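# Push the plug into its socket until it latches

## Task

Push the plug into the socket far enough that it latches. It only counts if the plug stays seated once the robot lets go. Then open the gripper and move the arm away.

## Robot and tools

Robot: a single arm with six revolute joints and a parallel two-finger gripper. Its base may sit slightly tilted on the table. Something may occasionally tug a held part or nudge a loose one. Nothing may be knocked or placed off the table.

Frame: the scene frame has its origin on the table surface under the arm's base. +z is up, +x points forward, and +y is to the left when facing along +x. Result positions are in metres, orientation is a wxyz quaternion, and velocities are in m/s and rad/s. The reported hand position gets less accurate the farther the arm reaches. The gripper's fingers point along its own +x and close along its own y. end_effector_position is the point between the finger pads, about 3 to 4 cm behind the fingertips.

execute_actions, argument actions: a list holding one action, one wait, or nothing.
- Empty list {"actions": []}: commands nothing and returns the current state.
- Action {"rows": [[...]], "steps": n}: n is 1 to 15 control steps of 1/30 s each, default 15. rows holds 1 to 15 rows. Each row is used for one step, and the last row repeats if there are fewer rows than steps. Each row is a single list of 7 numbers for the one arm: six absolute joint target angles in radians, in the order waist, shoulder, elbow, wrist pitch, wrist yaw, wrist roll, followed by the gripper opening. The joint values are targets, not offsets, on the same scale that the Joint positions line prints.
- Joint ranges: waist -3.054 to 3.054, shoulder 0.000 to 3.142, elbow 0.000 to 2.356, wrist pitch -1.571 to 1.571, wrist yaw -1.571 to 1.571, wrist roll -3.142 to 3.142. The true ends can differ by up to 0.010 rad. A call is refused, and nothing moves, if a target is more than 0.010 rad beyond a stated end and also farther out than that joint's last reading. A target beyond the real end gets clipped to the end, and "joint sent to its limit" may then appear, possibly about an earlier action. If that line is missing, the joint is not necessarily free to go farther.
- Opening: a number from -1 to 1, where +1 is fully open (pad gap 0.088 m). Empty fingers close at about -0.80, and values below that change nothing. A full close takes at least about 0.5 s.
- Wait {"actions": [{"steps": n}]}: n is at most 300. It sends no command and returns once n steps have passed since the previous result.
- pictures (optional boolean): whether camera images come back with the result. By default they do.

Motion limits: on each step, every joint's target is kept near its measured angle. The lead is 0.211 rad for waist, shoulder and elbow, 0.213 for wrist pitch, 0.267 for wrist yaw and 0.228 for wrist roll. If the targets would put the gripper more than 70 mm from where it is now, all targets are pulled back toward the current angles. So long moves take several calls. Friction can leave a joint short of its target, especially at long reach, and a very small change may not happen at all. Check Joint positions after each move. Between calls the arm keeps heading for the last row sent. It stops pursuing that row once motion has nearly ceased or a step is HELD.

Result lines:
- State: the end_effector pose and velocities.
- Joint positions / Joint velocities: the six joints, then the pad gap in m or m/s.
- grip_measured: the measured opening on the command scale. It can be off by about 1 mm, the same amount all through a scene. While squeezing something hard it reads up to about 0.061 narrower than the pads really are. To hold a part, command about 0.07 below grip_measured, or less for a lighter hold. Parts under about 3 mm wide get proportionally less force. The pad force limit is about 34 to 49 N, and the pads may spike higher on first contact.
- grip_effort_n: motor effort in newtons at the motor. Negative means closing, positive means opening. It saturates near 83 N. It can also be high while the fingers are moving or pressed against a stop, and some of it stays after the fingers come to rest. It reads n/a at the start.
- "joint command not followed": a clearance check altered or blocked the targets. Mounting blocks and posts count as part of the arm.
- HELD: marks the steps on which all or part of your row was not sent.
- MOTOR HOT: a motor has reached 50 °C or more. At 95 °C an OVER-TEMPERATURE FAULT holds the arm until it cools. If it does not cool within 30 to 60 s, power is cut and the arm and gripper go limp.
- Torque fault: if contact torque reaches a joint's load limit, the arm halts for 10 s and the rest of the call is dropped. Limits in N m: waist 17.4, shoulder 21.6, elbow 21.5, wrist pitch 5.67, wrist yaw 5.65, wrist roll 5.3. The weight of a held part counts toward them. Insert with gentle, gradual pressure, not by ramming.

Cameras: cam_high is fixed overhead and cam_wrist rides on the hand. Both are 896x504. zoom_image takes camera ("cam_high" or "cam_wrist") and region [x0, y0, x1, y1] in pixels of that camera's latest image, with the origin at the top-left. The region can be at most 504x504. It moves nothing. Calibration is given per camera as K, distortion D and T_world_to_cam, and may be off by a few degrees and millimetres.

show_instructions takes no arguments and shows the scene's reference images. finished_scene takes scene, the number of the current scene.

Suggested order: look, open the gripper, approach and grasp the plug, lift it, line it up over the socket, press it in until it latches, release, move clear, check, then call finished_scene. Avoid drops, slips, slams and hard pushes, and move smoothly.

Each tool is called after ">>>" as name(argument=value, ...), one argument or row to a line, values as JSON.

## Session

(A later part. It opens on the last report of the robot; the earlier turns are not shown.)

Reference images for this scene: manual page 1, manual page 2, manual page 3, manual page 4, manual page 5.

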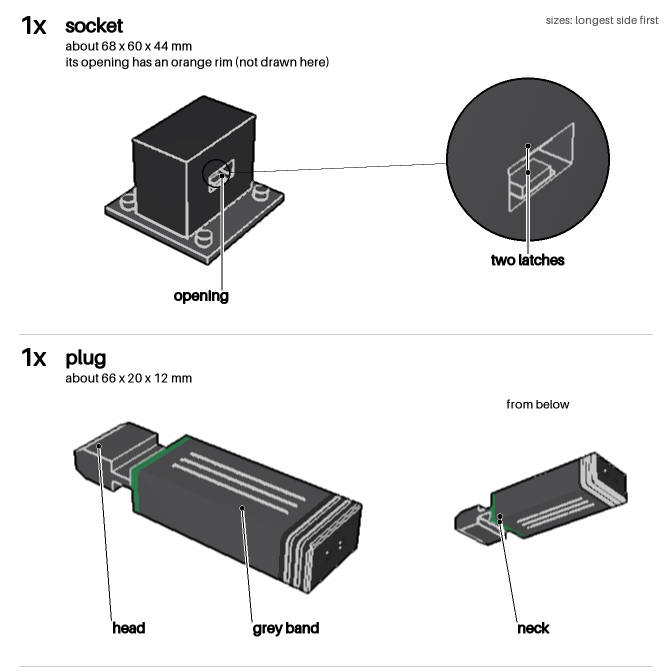

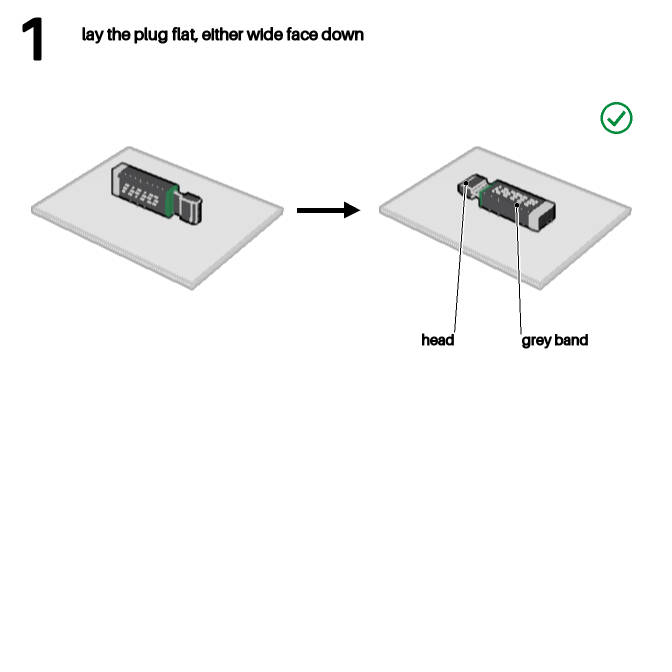

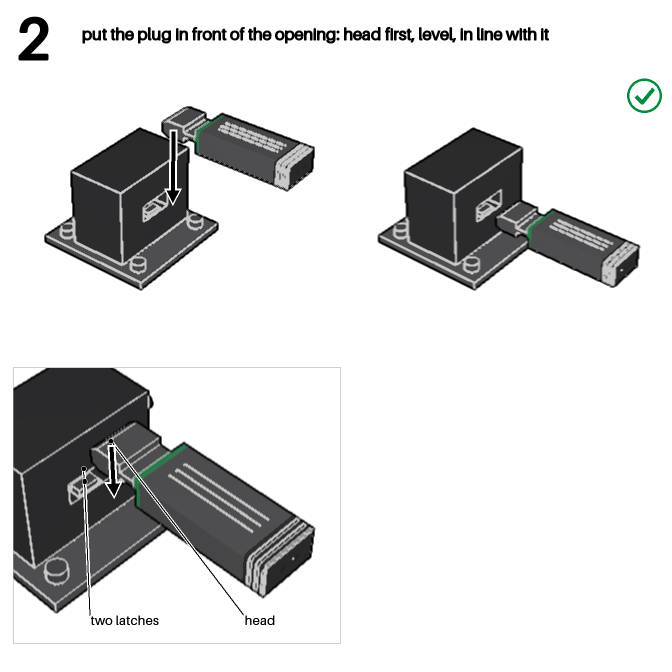

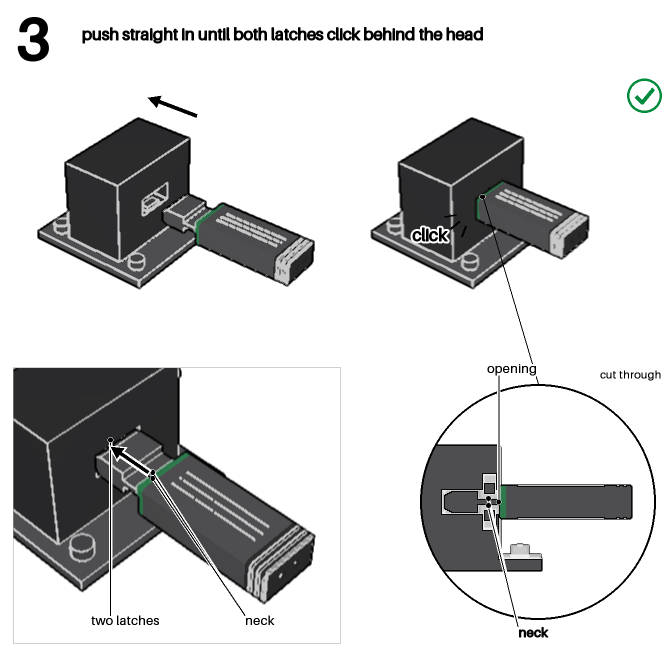

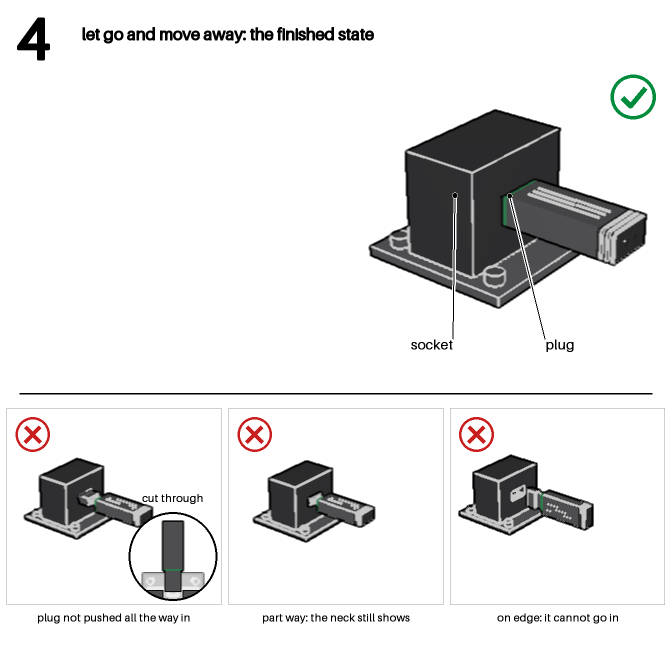

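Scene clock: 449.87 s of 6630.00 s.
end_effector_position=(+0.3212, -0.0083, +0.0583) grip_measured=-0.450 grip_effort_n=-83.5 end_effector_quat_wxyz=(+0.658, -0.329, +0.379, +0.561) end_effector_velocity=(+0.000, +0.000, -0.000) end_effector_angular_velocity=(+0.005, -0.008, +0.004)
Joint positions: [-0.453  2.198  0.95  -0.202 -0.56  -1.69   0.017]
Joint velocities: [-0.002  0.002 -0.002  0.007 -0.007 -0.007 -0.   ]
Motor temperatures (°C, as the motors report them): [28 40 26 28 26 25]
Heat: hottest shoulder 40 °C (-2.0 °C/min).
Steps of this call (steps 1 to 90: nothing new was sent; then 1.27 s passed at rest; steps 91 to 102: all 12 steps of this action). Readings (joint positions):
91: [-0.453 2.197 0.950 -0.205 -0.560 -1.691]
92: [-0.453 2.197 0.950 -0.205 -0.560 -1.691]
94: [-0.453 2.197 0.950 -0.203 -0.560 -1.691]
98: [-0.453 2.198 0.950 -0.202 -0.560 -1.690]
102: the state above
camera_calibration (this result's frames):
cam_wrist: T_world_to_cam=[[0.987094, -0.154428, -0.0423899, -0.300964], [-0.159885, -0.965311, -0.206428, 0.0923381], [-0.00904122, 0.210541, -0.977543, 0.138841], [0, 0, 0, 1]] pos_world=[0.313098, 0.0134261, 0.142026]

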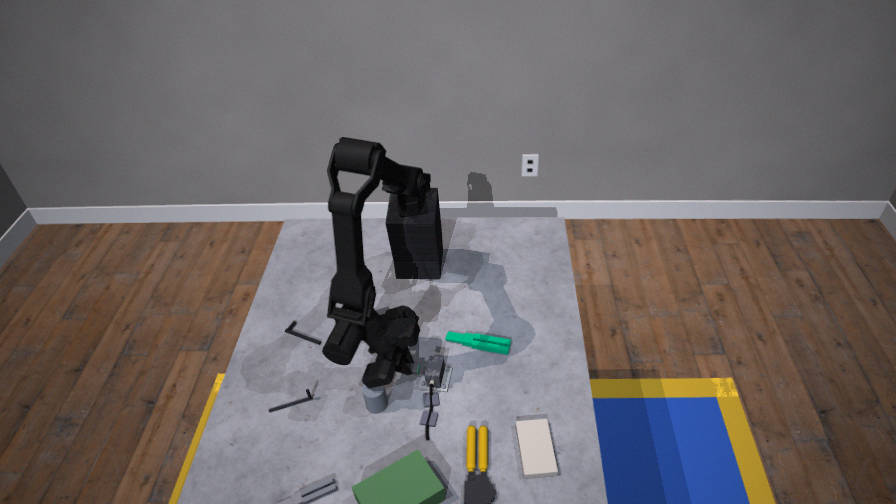

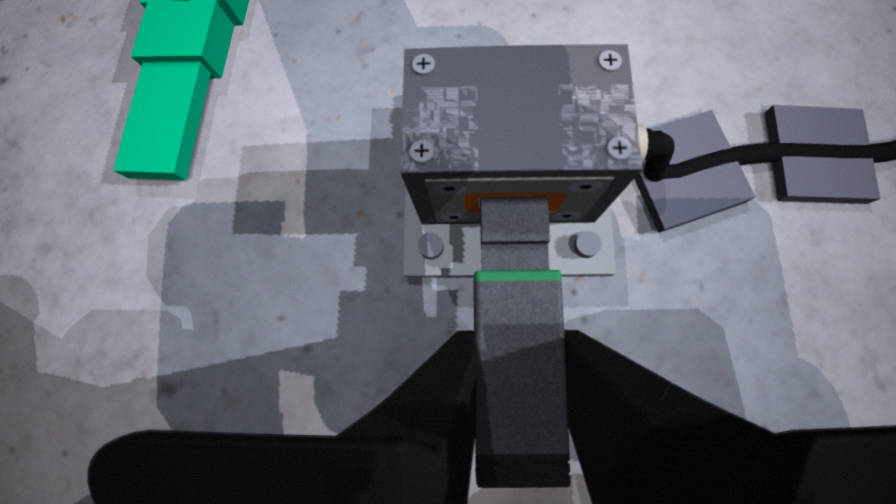

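>>> execute_actions(
  actions=[
    {"rows":[[-0.445,2.216,0.95,-0.199,-0.566,-1.687,-0.55],[-0.438,2.216,0.95,-0.199,-0.571,-1.687,-0.55],[-0.431,2.216,0.95,-0.199,-0.576,-1.687,-0.55],[-0.424,2.216,0.95,-0.199,-0.581,-1.687,-0.55],[-0.417,2.216,0.95,-0.199,-0.586,-1.687,-0.55],[-0.410,2.216,0.95,-0.199,-0.591,-1.687,-0.55],[-0.404,2.216,0.95,-0.199,-0.596,-1.687,-0.55],[-0.398,2.216,0.95,-0.199,-0.601,-1.687,-0.55],[-0.392,2.216,0.95,-0.199,-0.606,-1.687,-0.55]],"steps":15},
  ],
)

Scene clock: 456.60 s of 6630.00 s.
end_effector_position=(+0.3211, -0.0070, +0.0578) grip_measured=-0.450 grip_effort_n=-83.5 end_effector_quat_wxyz=(+0.655, -0.332, +0.380, +0.562) end_effector_velocity=(-0.005, +0.003, -0.001) end_effector_angular_velocity=(+0.010, +0.004, +0.020)
Joint positions: [-0.447  2.198  0.95  -0.201 -0.554 -1.69   0.017]
Joint velocities: [ 0.002  0.002 -0.007 -0.007 -0.007 -0.022 -0.   ]
Motor temperatures (°C, as the motors report them): [28 40 26 28 26 25]
Heat: hottest shoulder 40 °C (-2.0 °C/min).
Steps of this call (steps 1 to 15: the robot went on to your last target; steps 16 to 90: nothing new was sent; then 3.23 s passed at rest; steps 91 to 105: all 15 steps of this action). Readings (joint positions):
91: [-0.453 2.198 0.950 -0.201 -0.560 -1.690]
92: [-0.452 2.198 0.950 -0.201 -0.560 -1.690]
94: [-0.450 2.198 0.950 -0.201 -0.558 -1.690]
98: [-0.447 2.198 0.950 -0.201 -0.554 -1.690]
105: the state above
camera_calibration (this result's frames):
cam_wrist: T_world_to_cam=[[0.988076, -0.147984, -0.0425016, -0.300989], [-0.153543, -0.967526, -0.200792, 0.0911189], [-0.0114075, 0.204923, -0.978712, 0.138843], [0, 0, 0, 1]] pos_world=[0.312974, 0.0151663, 0.141391]

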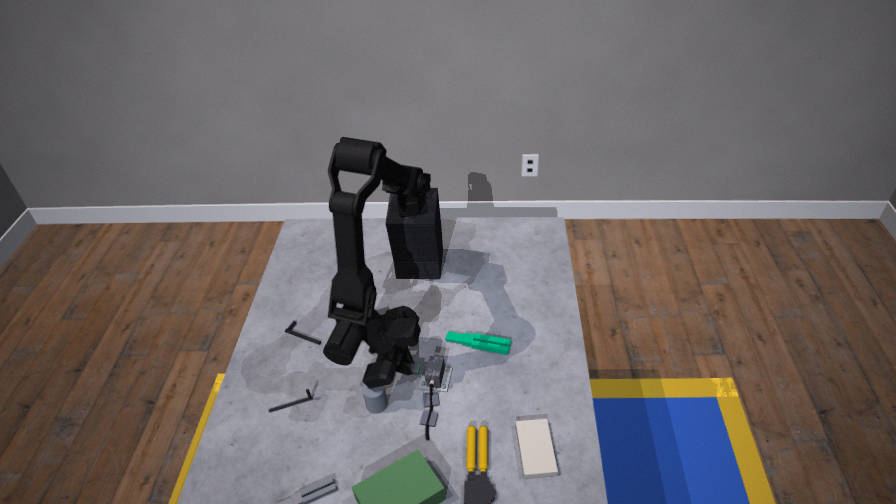

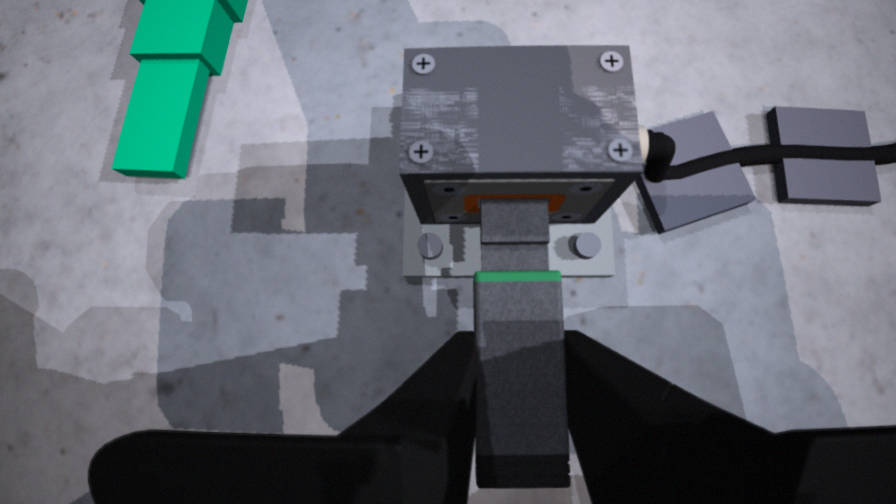

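>>> execute_actions(
  actions=[
    {"rows":[[-0.41,2.216,0.95,-0.199,-0.595,-1.688,-0.55],[-0.43,2.216,0.95,-0.199,-0.58,-1.688,-0.55],[-0.45,2.216,0.95,-0.199,-0.566,-1.688,-0.55],[-0.456,2.216,0.95,-0.199,-0.563,-1.688,-0.55]],"steps":10},
  ],
  pictures=false,
)

>>> execute_actions(
  actions=[
    {"rows":[[-0.456,2.186,0.95,-0.204,-0.563,-1.688,-0.55],[-0.456,2.185,0.95,-0.205,-0.563,-1.688,-0.55],[-0.456,2.184,0.95,-0.206,-0.563,-1.688,-0.55],[-0.456,2.183,0.95,-0.207,-0.563,-1.688,-0.55],[-0.456,2.182,0.95,-0.2085,-0.563,-1.688,-0.55],[-0.456,2.181,0.95,-0.210,-0.563,-1.688,-0.55],[-0.456,2.180,0.95,-0.211,-0.563,-1.688,-0.55]],"steps":15},
  ],
)

Scene clock: 466.50 s of 6630.00 s.
end_effector_position=(+0.3213, -0.0081, +0.0583) grip_measured=-0.450 grip_effort_n=-83.5 end_effector_quat_wxyz=(+0.659, -0.328, +0.378, +0.561) end_effector_velocity=(-0.002, +0.003, +0.001) end_effector_angular_velocity=(+0.023, +0.003, +0.002)
Joint positions: [-0.454  2.199  0.95  -0.2   -0.564 -1.69   0.017]
Joint velocities: [-0.002  0.002 -0.002 -0.007 -0.022 -0.007 -0.   ]
Motor temperatures (°C, as the motors report them): [29 40 26 28 28 25]
Heat: hottest shoulder 40 °C (-1.0 °C/min).
Steps of this call (steps 1 to 15: the robot went on to your last target; steps 16 to 90: nothing new was sent; then 6.57 s passed at rest; steps 91 to 100: all 10 steps of this action). Readings (joint positions):
91: [-0.447 2.198 0.950 -0.201 -0.554 -1.690]
92: [-0.448 2.198 0.950 -0.201 -0.555 -1.690]
94: [-0.453 2.198 0.950 -0.200 -0.562 -1.690]
98: [-0.454 2.199 0.950 -0.200 -0.564 -1.690]
100: the state above

Scene clock: 467.00 s of 6630.00 s.
end_effector_position=(+0.3211, -0.0081, +0.0599) grip_measured=-0.450 grip_effort_n=-83.5 end_effector_quat_wxyz=(+0.659, -0.327, +0.379, +0.561) end_effector_velocity=(-0.000, +0.000, +0.002) end_effector_angular_velocity=(+0.007, -0.003, +0.003)
Joint positions: [-0.454  2.193  0.95  -0.208 -0.564 -1.69   0.017]
Joint velocities: [-0.002 -0.007 -0.002 -0.007 -0.007 -0.007 -0.   ]
Motor temperatures (°C, as the motors report them): [29 40 26 28 28 25]
Heat: hottest shoulder 40 °C (-1.0 °C/min).
Steps of this call (steps 1 to 15: all 15 steps of this action). Readings (joint positions):
1: [-0.454 2.199 0.950 -0.200 -0.564 -1.690]
2: [-0.454 2.199 0.950 -0.200 -0.564 -1.690]
4: [-0.454 2.199 0.950 -0.201 -0.564 -1.690]
8: [-0.454 2.196 0.950 -0.207 -0.564 -1.690]
15: the state above
camera_calibration (this result's frames):
cam_wrist: T_world_to_cam=[[0.986818, -0.155657, -0.0442787, -0.300601], [-0.161521, -0.964316, -0.209776, 0.0935318], [-0.0100456, 0.214162, -0.976746, 0.140662], [0, 0, 0, 1]] pos_world=[0.313159, 0.013279, 0.143702]

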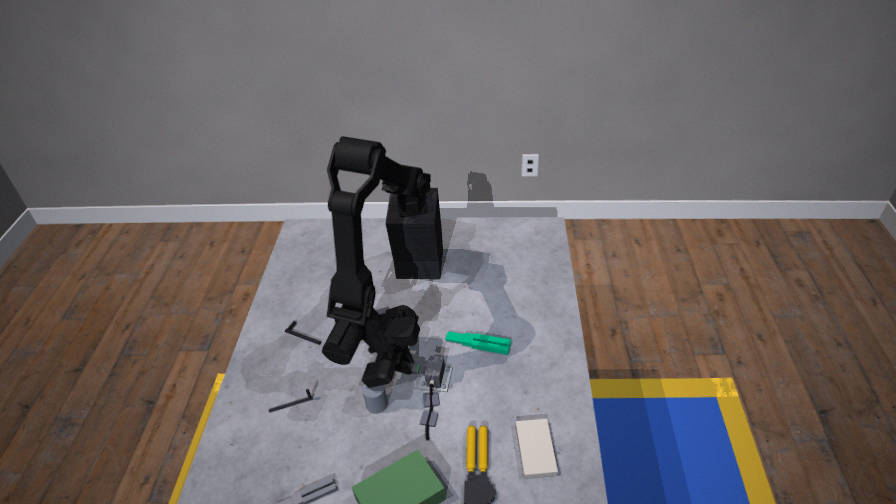

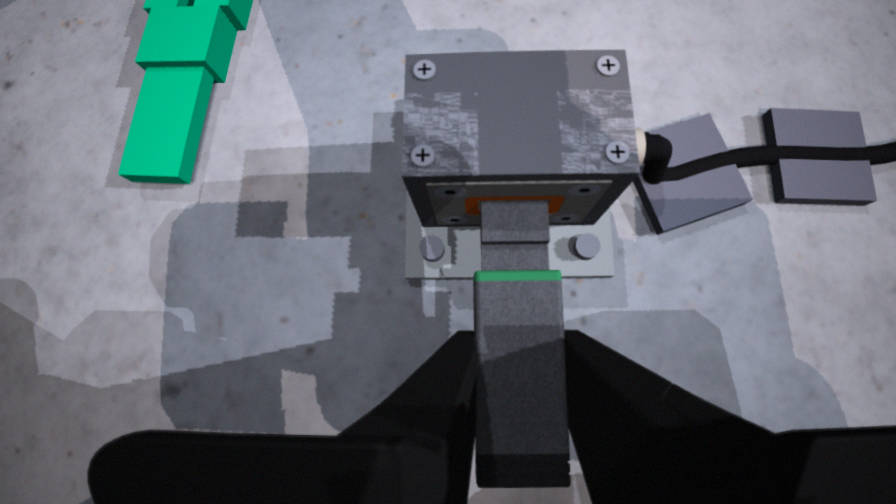

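>>> zoom_image(
  camera="cam_wrist",
  region=[420,140,610,320],
)

>>> execute_actions(
  actions=[
    {"rows":[[-0.448,2.180,0.95,-0.209,-0.566,-1.687,-0.55],[-0.442,2.180,0.95,-0.209,-0.571,-1.687,-0.55],[-0.436,2.180,0.95,-0.209,-0.576,-1.687,-0.55],[-0.430,2.180,0.95,-0.209,-0.581,-1.687,-0.55],[-0.424,2.180,0.95,-0.209,-0.586,-1.687,-0.55]],"steps":15},
  ],
)

Region (420, 140, 610, 320) of cam_wrist's 896x504 image, scaled by 2.653, with more detail than that image has; it fills the top 477 rows of this view, and the rest is white.

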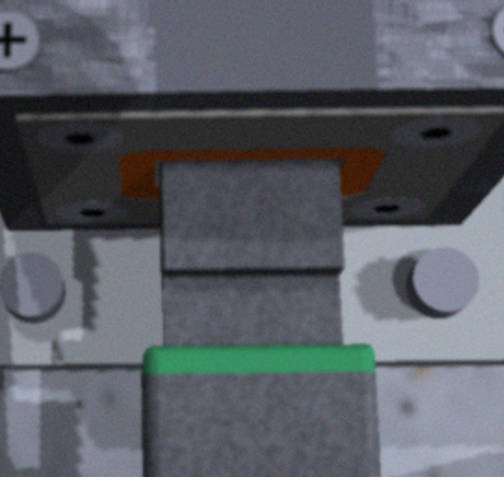

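Scene clock: 470.83 s of 6630.00 s.
end_effector_position=(+0.3219, -0.0026, +0.0598) grip_measured=-0.450 grip_effort_n=-83.5 end_effector_quat_wxyz=(+0.655, -0.330, +0.375, +0.566) end_effector_velocity=(+0.001, -0.000, +0.001) end_effector_angular_velocity=(+0.005, -0.005, -0.009)
Joint positions: [-0.437  2.193  0.95  -0.204 -0.563 -1.689  0.017]
Joint velocities: [-0.002 -0.002 -0.002  0.007 -0.007  0.007 -0.   ]
Motor temperatures (°C, as the motors report them): [29 40 26 28 28 25]
Heat: hottest shoulder 40 °C (-1.0 °C/min).
Steps of this call (steps 1 to 15: the robot went on to your last target; steps 16 to 90: nothing new was sent; then 0.33 s passed at rest; steps 91 to 105: all 15 steps of this action). Readings (joint positions):
91: [-0.454 2.193 0.950 -0.208 -0.564 -1.690]
92: [-0.454 2.193 0.950 -0.208 -0.564 -1.690]
94: [-0.450 2.193 0.950 -0.208 -0.563 -1.690]
98: [-0.442 2.193 0.950 -0.206 -0.562 -1.689]
105: the state above
camera_calibration (this result's frames):
cam_wrist: T_world_to_cam=[[0.98934, -0.139668, -0.04121, -0.301534], [-0.145254, -0.966581, -0.211241, 0.0938236], [-0.0103291, 0.214976, -0.976565, 0.139439], [0, 0, 0, 1]] pos_world=[0.313389, 0.0185973, 0.143565]

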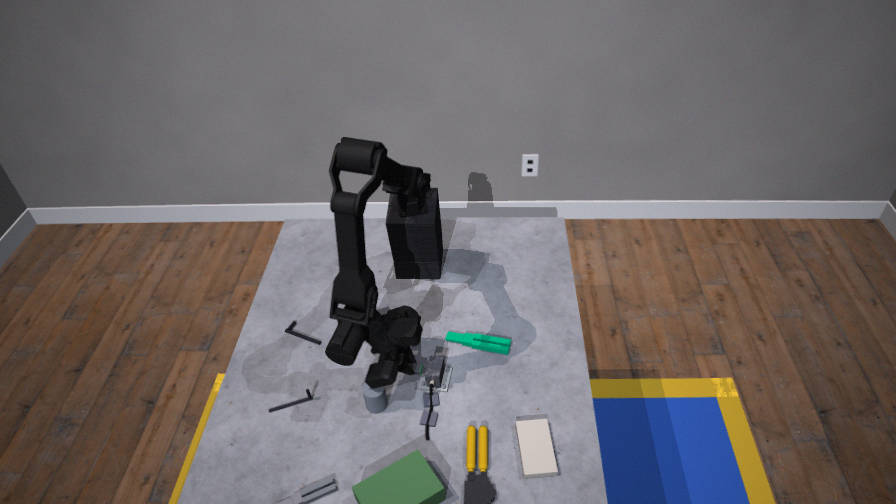

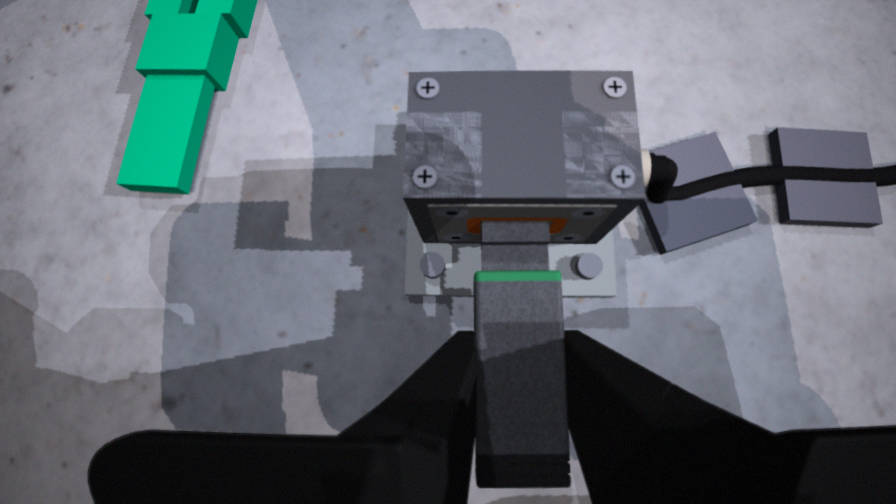

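>>> execute_actions(
  actions=[
    {"rows":[[-0.426,2.180,0.943,-0.203,-0.58,-1.682,-0.55],[-0.426,2.180,0.943,-0.202,-0.58,-1.676,-0.55],[-0.425,2.180,0.942,-0.201,-0.58,-1.670,-0.55],[-0.423,2.180,0.942,-0.200,-0.58,-1.666,-0.55],[-0.421,2.180,0.941,-0.1985,-0.58,-1.664,-0.55],[-0.419,2.1795,0.9405,-0.197,-0.58,-1.662,-0.55],[-0.417,2.179,0.940,-0.1955,-0.58,-1.660,-0.55],[-0.415,2.179,0.9395,-0.194,-0.58,-1.657,-0.55],[-0.413,2.179,0.939,-0.193,-0.58,-1.655,-0.55]],"steps":15},
  ],
)

Scene clock: 479.13 s of 6630.00 s.
end_effector_position=(+0.3230, +0.0022, +0.0595) grip_measured=-0.450 grip_effort_n=-83.5 end_effector_quat_wxyz=(+0.658, -0.325, +0.378, +0.564) end_effector_velocity=(-0.002, +0.001, +0.001) end_effector_angular_velocity=(+0.009, +0.009, -0.009)
Joint positions: [-0.423  2.193  0.948 -0.194 -0.563 -1.659  0.017]
Joint velocities: [-0.002 -0.002 -0.002 -0.007 -0.007  0.007 -0.   ]
Motor temperatures (°C, as the motors report them): [28 42 26 28 28 25]
Heat: hottest shoulder 42 °C (+2.0 °C/min).
Steps of this call (steps 1 to 15: the robot went on to your last target; steps 16 to 90: nothing new was sent; then 4.80 s passed at rest; steps 91 to 105: all 15 steps of this action). Readings (joint positions):
91: [-0.437 2.193 0.950 -0.204 -0.563 -1.688]
92: [-0.437 2.193 0.950 -0.203 -0.563 -1.686]
94: [-0.437 2.193 0.950 -0.203 -0.563 -1.679]
98: [-0.429 2.193 0.949 -0.198 -0.563 -1.667]
105: the state above
camera_calibration (this result's frames):
cam_wrist: T_world_to_cam=[[0.987432, -0.150556, -0.0480756, -0.30091], [-0.157405, -0.964189, -0.213456, 0.102583], [-0.0142169, 0.218341, -0.975769, 0.139377], [0, 0, 0, 1]] pos_world=[0.315256, 0.0231742, 0.14343]

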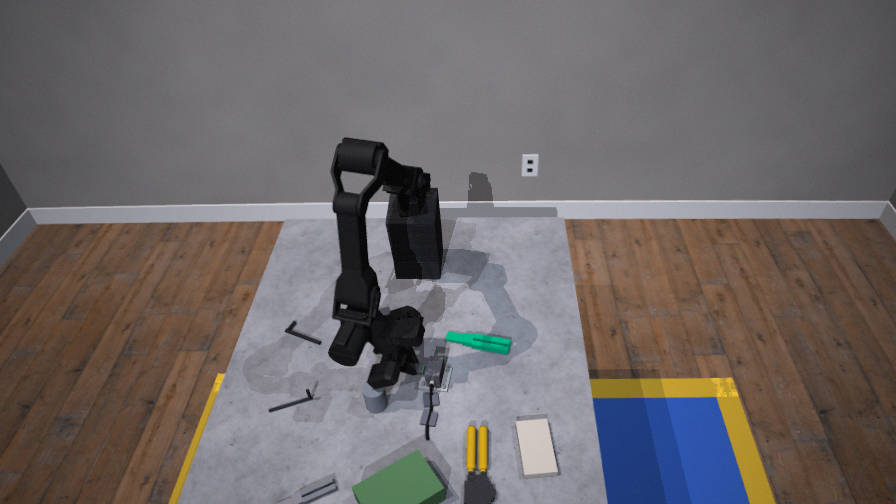

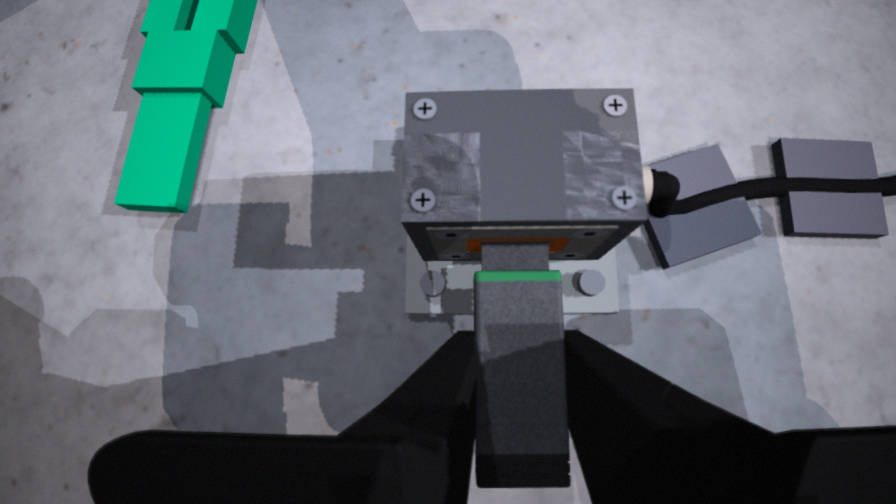

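>>> execute_actions(
  actions=[
    {"rows":[[-0.412,2.179,0.9385,-0.192,-0.58,-1.652,-0.55],[-0.410,2.1785,0.938,-0.191,-0.58,-1.650,-0.55],[-0.408,2.178,0.9375,-0.1895,-0.58,-1.648,-0.55],[-0.406,2.178,0.937,-0.188,-0.58,-1.645,-0.55],[-0.404,2.1775,0.936,-0.1865,-0.58,-1.643,-0.55],[-0.402,2.177,0.9355,-0.185,-0.58,-1.641,-0.55],[-0.400,2.177,0.935,-0.1835,-0.58,-1.638,-0.55],[-0.398,2.1765,0.934,-0.182,-0.58,-1.636,-0.55],[-0.396,2.176,0.9335,-0.1805,-0.58,-1.634,-0.55]],"steps":15},
  ],
)

Scene clock: 483.10 s of 6630.00 s.
end_effector_position=(+0.3238, +0.0082, +0.0593) grip_measured=-0.450 grip_effort_n=-83.5 end_effector_quat_wxyz=(+0.659, -0.323, +0.377, +0.565) end_effector_velocity=(-0.002, +0.004, +0.001) end_effector_angular_velocity=(+0.009, +0.002, +0.013)
Joint positions: [-0.405  2.193  0.944 -0.181 -0.565 -1.637  0.017]
Joint velocities: [ 0.007 -0.002 -0.002 -0.007 -0.007 -0.007 -0.   ]
Motor temperatures (°C, as the motors report them): [28 42 26 28 28 25]
Heat: hottest shoulder 42 °C (+2.0 °C/min).
Steps of this call (steps 1 to 15: the robot went on to your last target; steps 16 to 90: nothing new was sent; then 0.47 s passed at rest; steps 91 to 105: all 15 steps of this action). Readings (joint positions):
91: [-0.423 2.193 0.948 -0.193 -0.563 -1.658]
92: [-0.422 2.193 0.947 -0.193 -0.563 -1.656]
94: [-0.421 2.193 0.947 -0.191 -0.563 -1.653]
98: [-0.414 2.193 0.945 -0.186 -0.563 -1.645]
105: the state above
camera_calibration (this result's frames):
cam_wrist: T_world_to_cam=[[0.987171, -0.151562, -0.0502334, -0.300543], [-0.158922, -0.963067, -0.217361, 0.109203], [-0.0154345, 0.222555, -0.974798, 0.138158], [0, 0, 0, 1]] pos_world=[0.316175, 0.0288713, 0.143316]

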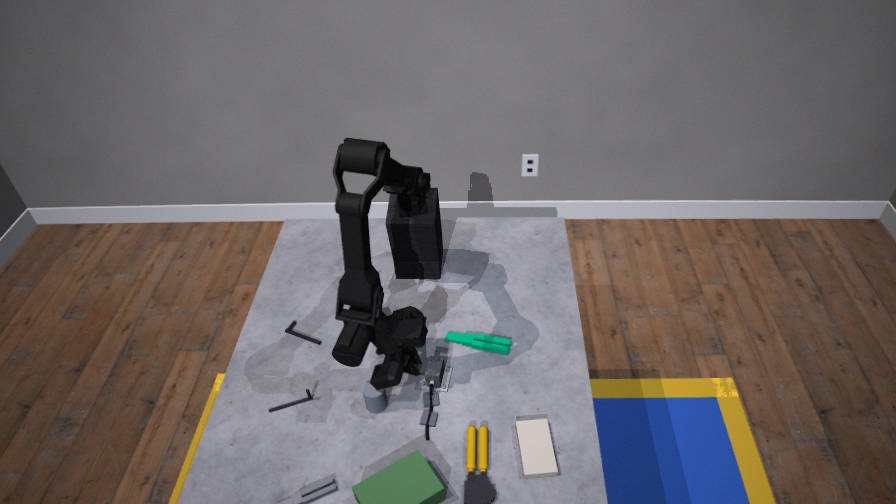

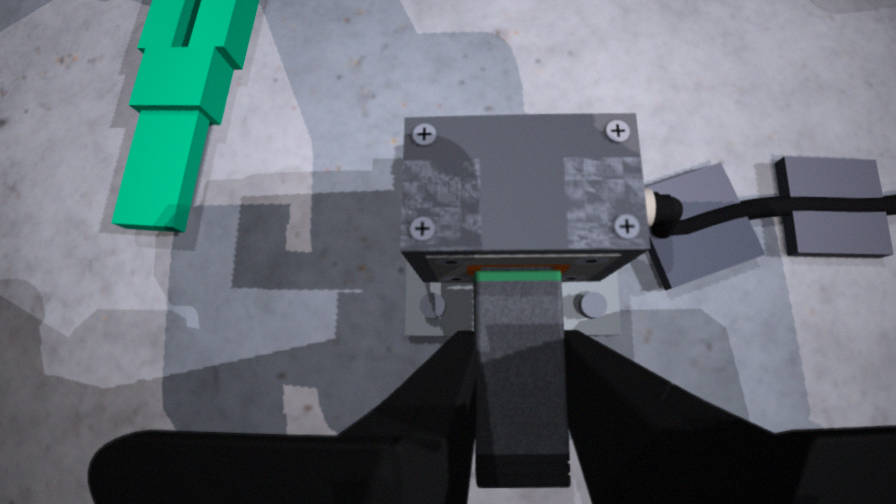

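>>> execute_actions(
  actions=[
    {"rows":[[-0.395,2.181,0.9335,-0.1795,-0.578,-1.632,-0.55],[-0.393,2.181,0.933,-0.178,-0.578,-1.630,-0.55],[-0.391,2.181,0.933,-0.177,-0.578,-1.628,-0.55],[-0.389,2.181,0.9325,-0.176,-0.578,-1.626,-0.55],[-0.387,2.181,0.932,-0.175,-0.578,-1.624,-0.55],[-0.385,2.181,0.932,-0.175,-0.578,-1.624,-0.55]],"steps":15},
  ],
)

Scene clock: 486.33 s of 6630.00 s.
end_effector_position=(+0.3237, +0.0098, +0.0589) grip_measured=-0.450 grip_effort_n=-83.5 end_effector_quat_wxyz=(+0.659, -0.322, +0.379, +0.564) end_effector_velocity=(+0.002, -0.000, +0.003) end_effector_angular_velocity=(+0.006, -0.008, +0.004)
Joint positions: [-0.4    2.193  0.941 -0.176 -0.563 -1.627  0.017]
Joint velocities: [-0.002 -0.007  0.002 -0.007 -0.007 -0.007  0.   ]
Motor temperatures (°C, as the motors report them): [28 43 26 28 28 25]
Heat: hottest shoulder 43 °C (+3.0 °C/min).
Steps of this call (steps 1 to 15: the robot went on to your last target; steps 16 to 82: nothing new was sent; steps 83 to 97: all 15 steps of this action). Readings (joint positions):
83: [-0.405 2.193 0.943 -0.180 -0.565 -1.636]
84: [-0.404 2.193 0.943 -0.179 -0.565 -1.636]
86: [-0.402 2.193 0.942 -0.178 -0.565 -1.633]
90: [-0.400 2.193 0.942 -0.176 -0.563 -1.628]
97: the state above
camera_calibration (this result's frames):
cam_wrist: T_world_to_cam=[[0.986487, -0.155027, -0.0530062, -0.299786], [-0.162901, -0.962655, -0.216239, 0.11186], [-0.0175038, 0.221951, -0.974901, 0.138126], [0, 0, 0, 1]] pos_world=[0.316374, 0.0305503, 0.142957]

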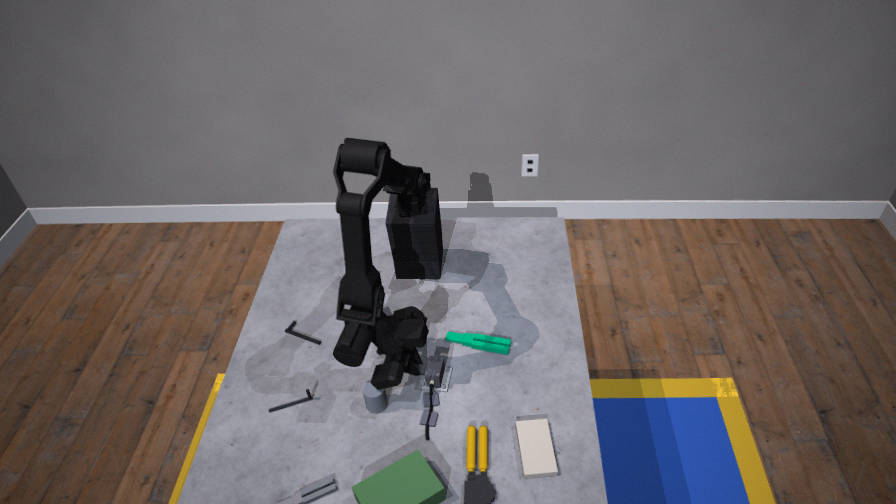

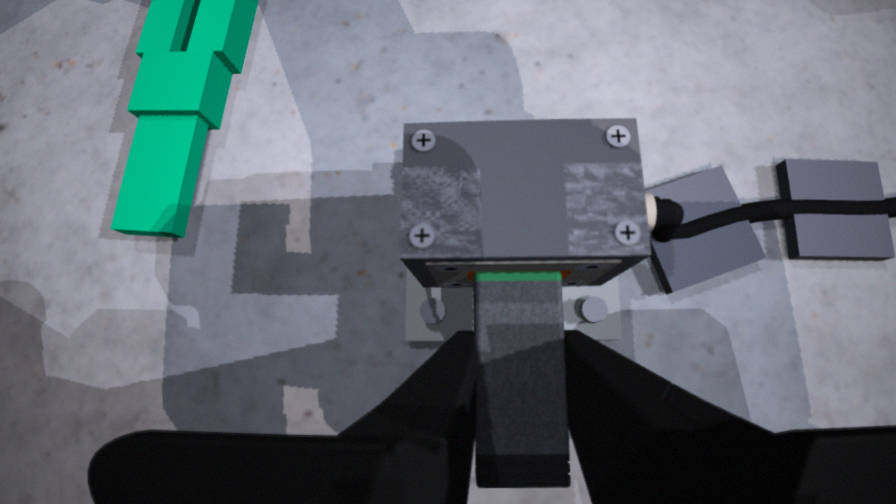

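Bottomed out. Light pull test.

>>> execute_actions(
  actions=[
    {"rows":[[-0.395,2.185,0.94,-0.177,-0.570,-1.630,-0.55],[-0.402,2.185,0.94,-0.178,-0.564,-1.632,-0.55],[-0.408,2.185,0.94,-0.179,-0.560,-1.635,-0.55],[-0.414,2.185,0.94,-0.180,-0.556,-1.638,-0.55],[-0.420,2.185,0.94,-0.181,-0.552,-1.640,-0.55],[-0.425,2.185,0.94,-0.181,-0.549,-1.640,-0.55]],"steps":15},
  ],
)

Scene clock: 488.87 s of 6630.00 s.
end_effector_position=(+0.3235, +0.0075, +0.0591) grip_measured=-0.450 grip_effort_n=-83.5 end_effector_quat_wxyz=(+0.659, -0.323, +0.378, +0.564) end_effector_velocity=(+0.003, -0.004, +0.000) end_effector_angular_velocity=(-0.013, -0.021, +0.012)
Joint positions: [-0.407  2.193  0.941 -0.177 -0.565 -1.637  0.017]
Joint velocities: [-0.007 -0.002  0.002  0.007  0.007 -0.022 -0.   ]
Motor temperatures (°C, as the motors report them): [28 43 26 28 28 25]
Heat: hottest shoulder 43 °C (+3.0 °C/min).
Steps of this call (steps 1 to 15: the robot went on to your last target; steps 16 to 61: nothing new was sent; steps 62 to 76: all 15 steps of this action). Readings (joint positions):
62: [-0.400 2.193 0.941 -0.176 -0.563 -1.627]
63: [-0.400 2.193 0.941 -0.176 -0.563 -1.627]
65: [-0.401 2.193 0.941 -0.176 -0.563 -1.629]
69: [-0.407 2.193 0.941 -0.177 -0.565 -1.634]
76: the state above
camera_calibration (this result's frames):
cam_wrist: T_world_to_cam=[[0.986768, -0.154424, -0.0494216, -0.300276], [-0.161527, -0.962735, -0.216913, 0.109216], [-0.0140833, 0.222026, -0.974939, 0.137668], [0, 0, 0, 1]] pos_world=[0.315883, 0.0282106, 0.143069]

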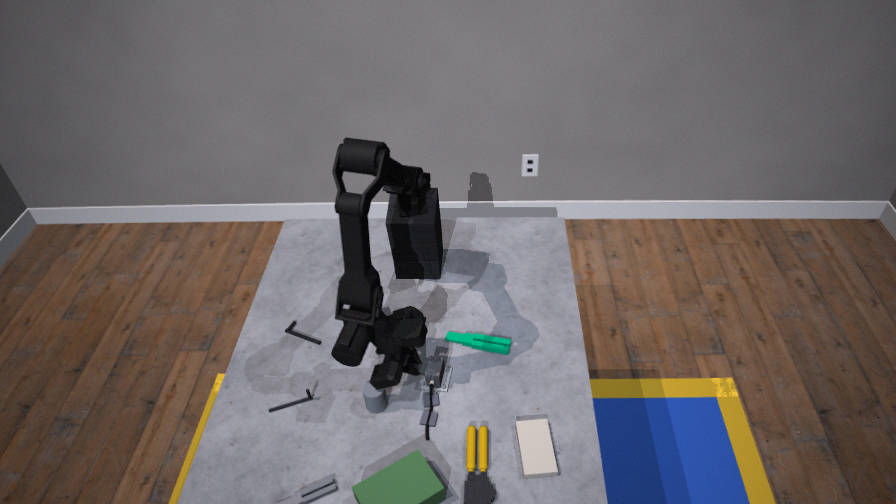

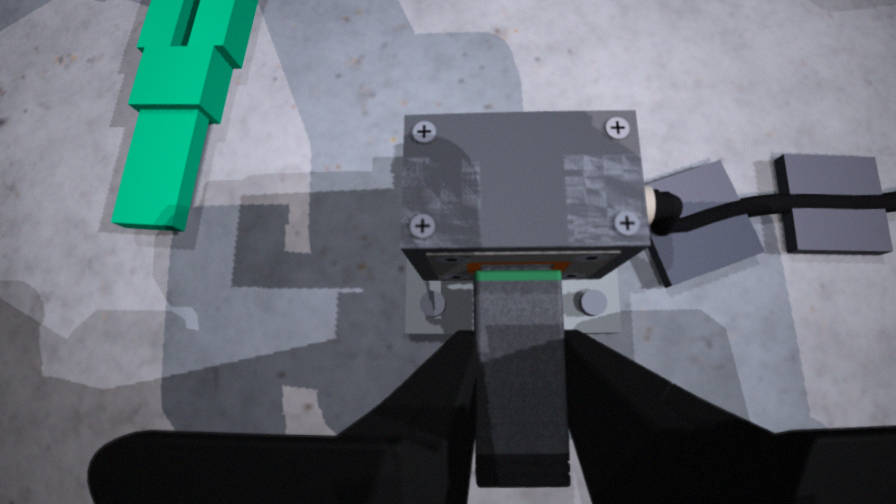

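Latched. Push back, then release.

>>> execute_actions(
  actions=[
    {"rows":[[-0.415,2.185,0.94,-0.178,-0.556,-1.636,-0.55],[-0.406,2.185,0.94,-0.177,-0.562,-1.633,-0.55],[-0.400,2.185,0.94,-0.176,-0.566,-1.630,-0.55],[-0.395,2.185,0.94,-0.175,-0.569,-1.627,-0.55],[-0.391,2.185,0.94,-0.175,-0.571,-1.626,-0.55]],"steps":13},
  ],
  pictures=false,
)

>>> execute_actions(
  actions=[
    {"rows":[[-0.398,2.19,0.94,-0.176,-0.565,-1.628,-0.55],[-0.400,2.19,0.94,-0.176,-0.563,-1.628,-0.55],[-0.400,2.19,0.94,-0.176,-0.563,-1.628,-0.45],[-0.400,2.19,0.94,-0.176,-0.563,-1.628,-0.35],[-0.400,2.19,0.94,-0.176,-0.563,-1.628,-0.2],[-0.400,2.19,0.94,-0.176,-0.563,-1.628,0.0]],"steps":15},
  ],
)

Scene clock: 493.73 s of 6630.00 s.
end_effector_position=(+0.3236, +0.0097, +0.0588) grip_measured=-0.450 grip_effort_n=-83.5 end_effector_quat_wxyz=(+0.658, -0.323, +0.379, +0.564) end_effector_velocity=(+0.001, -0.002, -0.000) end_effector_angular_velocity=(-0.009, -0.002, -0.008)
Joint positions: [-0.4    2.193  0.941 -0.176 -0.562 -1.629  0.017]
Joint velocities: [-0.002 -0.002 -0.002  0.007  0.007  0.007 -0.   ]
Motor temperatures (°C, as the motors report them): [28 43 26 28 27 25]
Heat: hottest shoulder 43 °C (+2.0 °C/min).
Steps of this call (steps 1 to 15: the robot went on to your last target; steps 16 to 90: nothing new was sent; then 1.43 s passed at rest; steps 91 to 103: all 13 steps of this action). Readings (joint positions):
91: [-0.407 2.193 0.941 -0.177 -0.565 -1.637]
92: [-0.407 2.193 0.941 -0.177 -0.564 -1.637]
94: [-0.405 2.193 0.941 -0.177 -0.562 -1.636]
98: [-0.401 2.193 0.941 -0.176 -0.562 -1.631]
103: the state above

Scene clock: 494.23 s of 6630.00 s.
end_effector_position=(+0.3237, +0.0098, +0.0589) grip_measured=-0.015 grip_effort_n=16.0 end_effector_quat_wxyz=(+0.659, -0.323, +0.379, +0.565) end_effector_velocity=(-0.001, +0.004, +0.002) end_effector_angular_velocity=(+0.022, -0.008, +0.020)
Joint positions: [-0.4    2.193  0.941 -0.176 -0.563 -1.629  0.038]
Joint velocities: [ 0.002 -0.002 -0.002 -0.007 -0.022 -0.022  0.007]
Motor temperatures (°C, as the motors report them): [28 44 26 28 27 25]
Heat: hottest shoulder 44 °C (+3.0 °C/min).
Steps of this call (steps 1 to 15: all 15 steps of this action). Readings (joint positions):
1: [-0.400 2.193 0.941 -0.176 -0.562 -1.629]
2: [-0.400 2.193 0.941 -0.176 -0.562 -1.629]
4: [-0.400 2.193 0.941 -0.176 -0.562 -1.629]
8: [-0.400 2.193 0.941 -0.176 -0.563 -1.629]
15: the state above
camera_calibration (this result's frames):
cam_wrist: T_world_to_cam=[[0.986791, -0.153411, -0.0520443, -0.299956], [-0.16111, -0.962953, -0.216254, 0.111284], [-0.0169407, 0.221782, -0.974949, 0.137949], [0, 0, 0, 1]] pos_world=[0.31626, 0.0305504, 0.142947]

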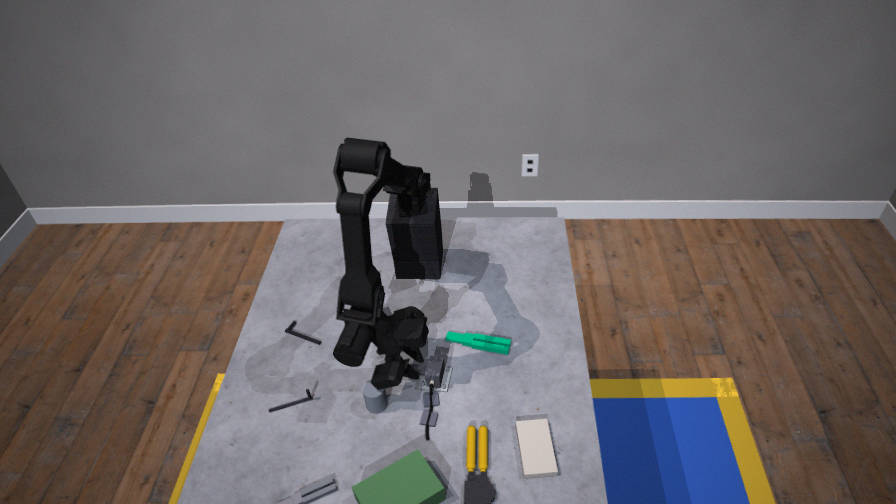

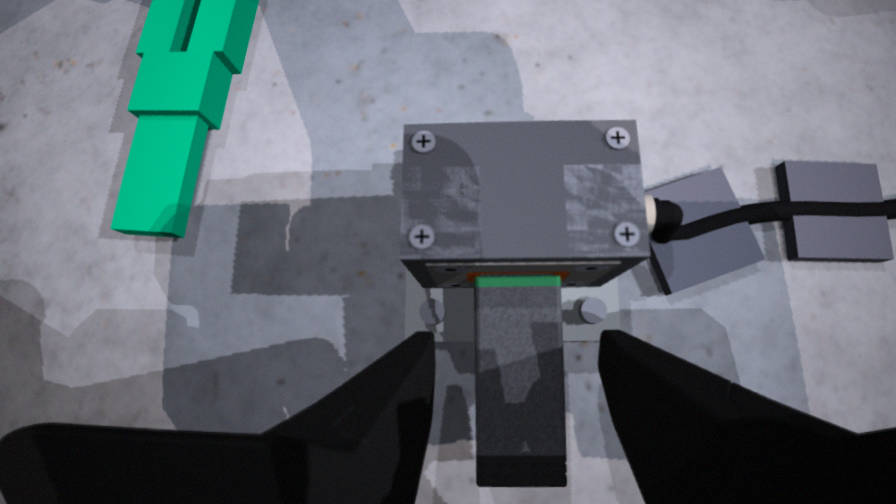

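Lift 6 cm with slight back-off.

>>> execute_actions(
  actions=[
    {"rows":[[-0.402,2.176,0.933,-0.180,-0.563,-1.631,0],[-0.403,2.168,0.931,-0.187,-0.563,-1.632,0],[-0.404,2.158,0.929,-0.195,-0.563,-1.634,0],[-0.406,2.146,0.927,-0.205,-0.563,-1.636,0],[-0.408,2.132,0.924,-0.216,-0.563,-1.638,0],[-0.410,2.117,0.921,-0.228,-0.563,-1.640,0],[-0.412,2.102,0.918,-0.241,-0.563,-1.642,0],[-0.414,2.087,0.915,-0.253,-0.563,-1.644,0],[-0.416,2.072,0.912,-0.265,-0.563,-1.646,0],[-0.418,2.057,0.909,-0.277,-0.563,-1.648,0],[-0.419,2.042,0.906,-0.290,-0.563,-1.650,0],[-0.420,2.027,0.903,-0.302,-0.563,-1.651,0],[-0.421,2.012,0.900,-0.314,-0.563,-1.652,0],[-0.422,1.997,0.897,-0.326,-0.563,-1.653,0],[-0.423,1.982,0.894,-0.338,-0.563,-1.654,0]],"steps":15},
  ],
  pictures=false,
)

>>> execute_actions(
  actions=[
    {"rows":[[-0.424,1.965,0.892,-0.352,-0.563,-1.655,0],[-0.425,1.948,0.890,-0.366,-0.563,-1.655,0],[-0.426,1.931,0.888,-0.380,-0.563,-1.655,0],[-0.427,1.914,0.886,-0.394,-0.563,-1.655,0],[-0.428,1.897,0.885,-0.408,-0.563,-1.655,0],[-0.429,1.880,0.884,-0.422,-0.563,-1.655,0],[-0.430,1.865,0.883,-0.434,-0.563,-1.655,0],[-0.430,1.852,0.882,-0.444,-0.563,-1.655,0],[-0.430,1.842,0.882,-0.452,-0.563,-1.655,0],[-0.430,1.835,0.882,-0.458,-0.563,-1.655,0]],"steps":15},
  ],
)

Scene clock: 502.93 s of 6630.00 s.
end_effector_position=(+0.3229, +0.0055, +0.1015) grip_measured=-0.003 grip_effort_n=15.6 end_effector_quat_wxyz=(+0.661, -0.328, +0.376, +0.561) end_effector_velocity=(-0.013, -0.003, +0.113) end_effector_angular_velocity=(-0.005, -0.034, +0.013)
Joint positions: [-0.418  2.031  0.912 -0.305 -0.563 -1.648  0.039]
Joint velocities: [-0.032 -0.437 -0.085 -0.344 -0.007 -0.051 -0.   ]
Motor temperatures (°C, as the motors report them): [28 44 26 28 27 25]
Heat: hottest shoulder 44 °C (+3.0 °C/min).
Steps of this call (steps 1 to 15: the robot went on to your last target; steps 16 to 90: nothing new was sent; then 5.20 s passed at rest; steps 91 to 105: all 15 steps of this action). Readings (joint positions):
91: [-0.400 2.193 0.941 -0.176 -0.563 -1.629]
92: [-0.400 2.191 0.941 -0.177 -0.563 -1.629]
94: [-0.400 2.182 0.939 -0.187 -0.563 -1.629]
98: [-0.405 2.136 0.930 -0.224 -0.563 -1.636]
105: the state above

Scene clock: 503.43 s of 6630.00 s.
end_effector_position=(+0.3205, +0.0048, +0.1503) grip_measured=-0.003 grip_effort_n=16.0 end_effector_quat_wxyz=(+0.665, -0.336, +0.371, +0.554) end_effector_velocity=(-0.013, +0.003, +0.003) end_effector_angular_velocity=(+0.018, +0.045, +0.002)
Joint positions: [-0.427  1.847  0.895 -0.451 -0.563 -1.652  0.039]
Joint velocities: [-0.002 -0.017 -0.017 -0.051 -0.007 -0.007 -0.   ]
Motor temperatures (°C, as the motors report them): [28 44 26 28 27 25]
Heat: hottest shoulder 44 °C (+3.0 °C/min).
Steps of this call (steps 1 to 15: all 15 steps of this action). Readings (joint positions):
1: [-0.419 2.016 0.909 -0.317 -0.563 -1.649]
2: [-0.419 2.001 0.907 -0.330 -0.563 -1.650]
4: [-0.421 1.969 0.902 -0.358 -0.563 -1.651]
8: [-0.425 1.902 0.896 -0.411 -0.563 -1.652]
15: the state above
camera_calibration (this result's frames):
cam_wrist: T_world_to_cam=[[0.987037, -0.159759, -0.0153289, -0.298425], [-0.159392, -0.964613, -0.210039, 0.124205], [0.0187693, 0.20976, -0.977573, 0.21711], [0, 0, 0, 1]] pos_world=[0.310279, 0.0265931, 0.233754]

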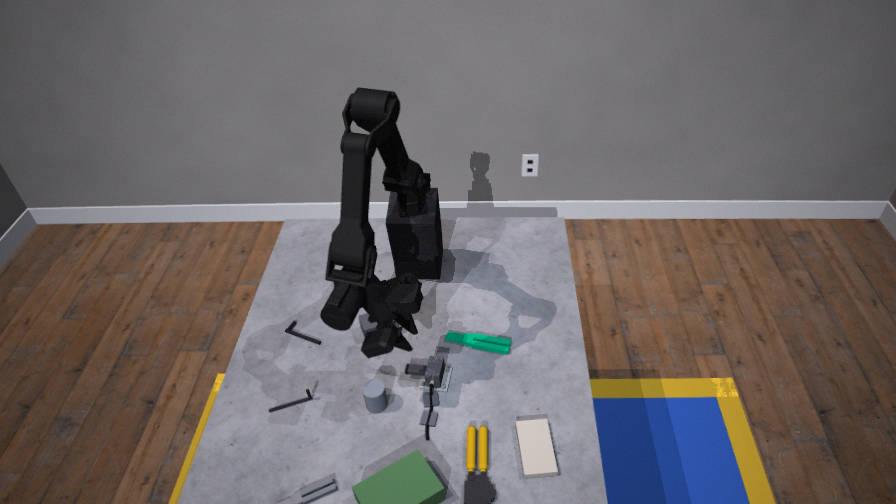

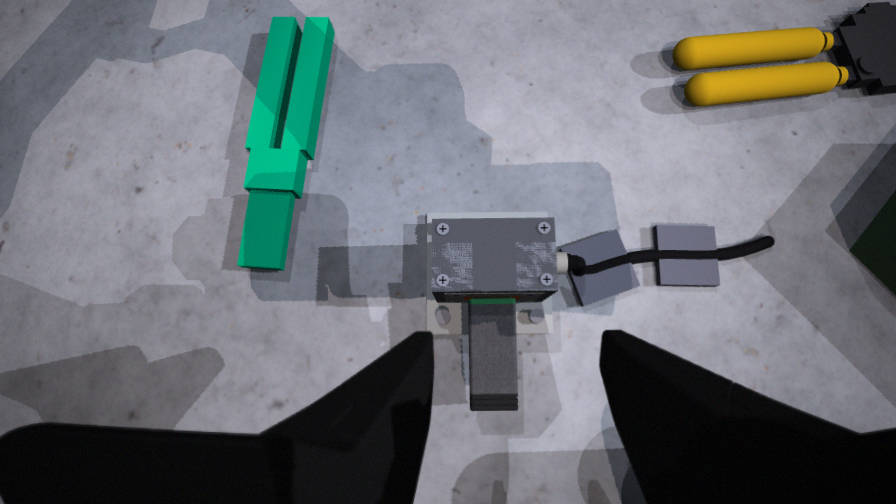

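>>> finished_scene(
  scene=2,
)

The scene is finished: the task was done.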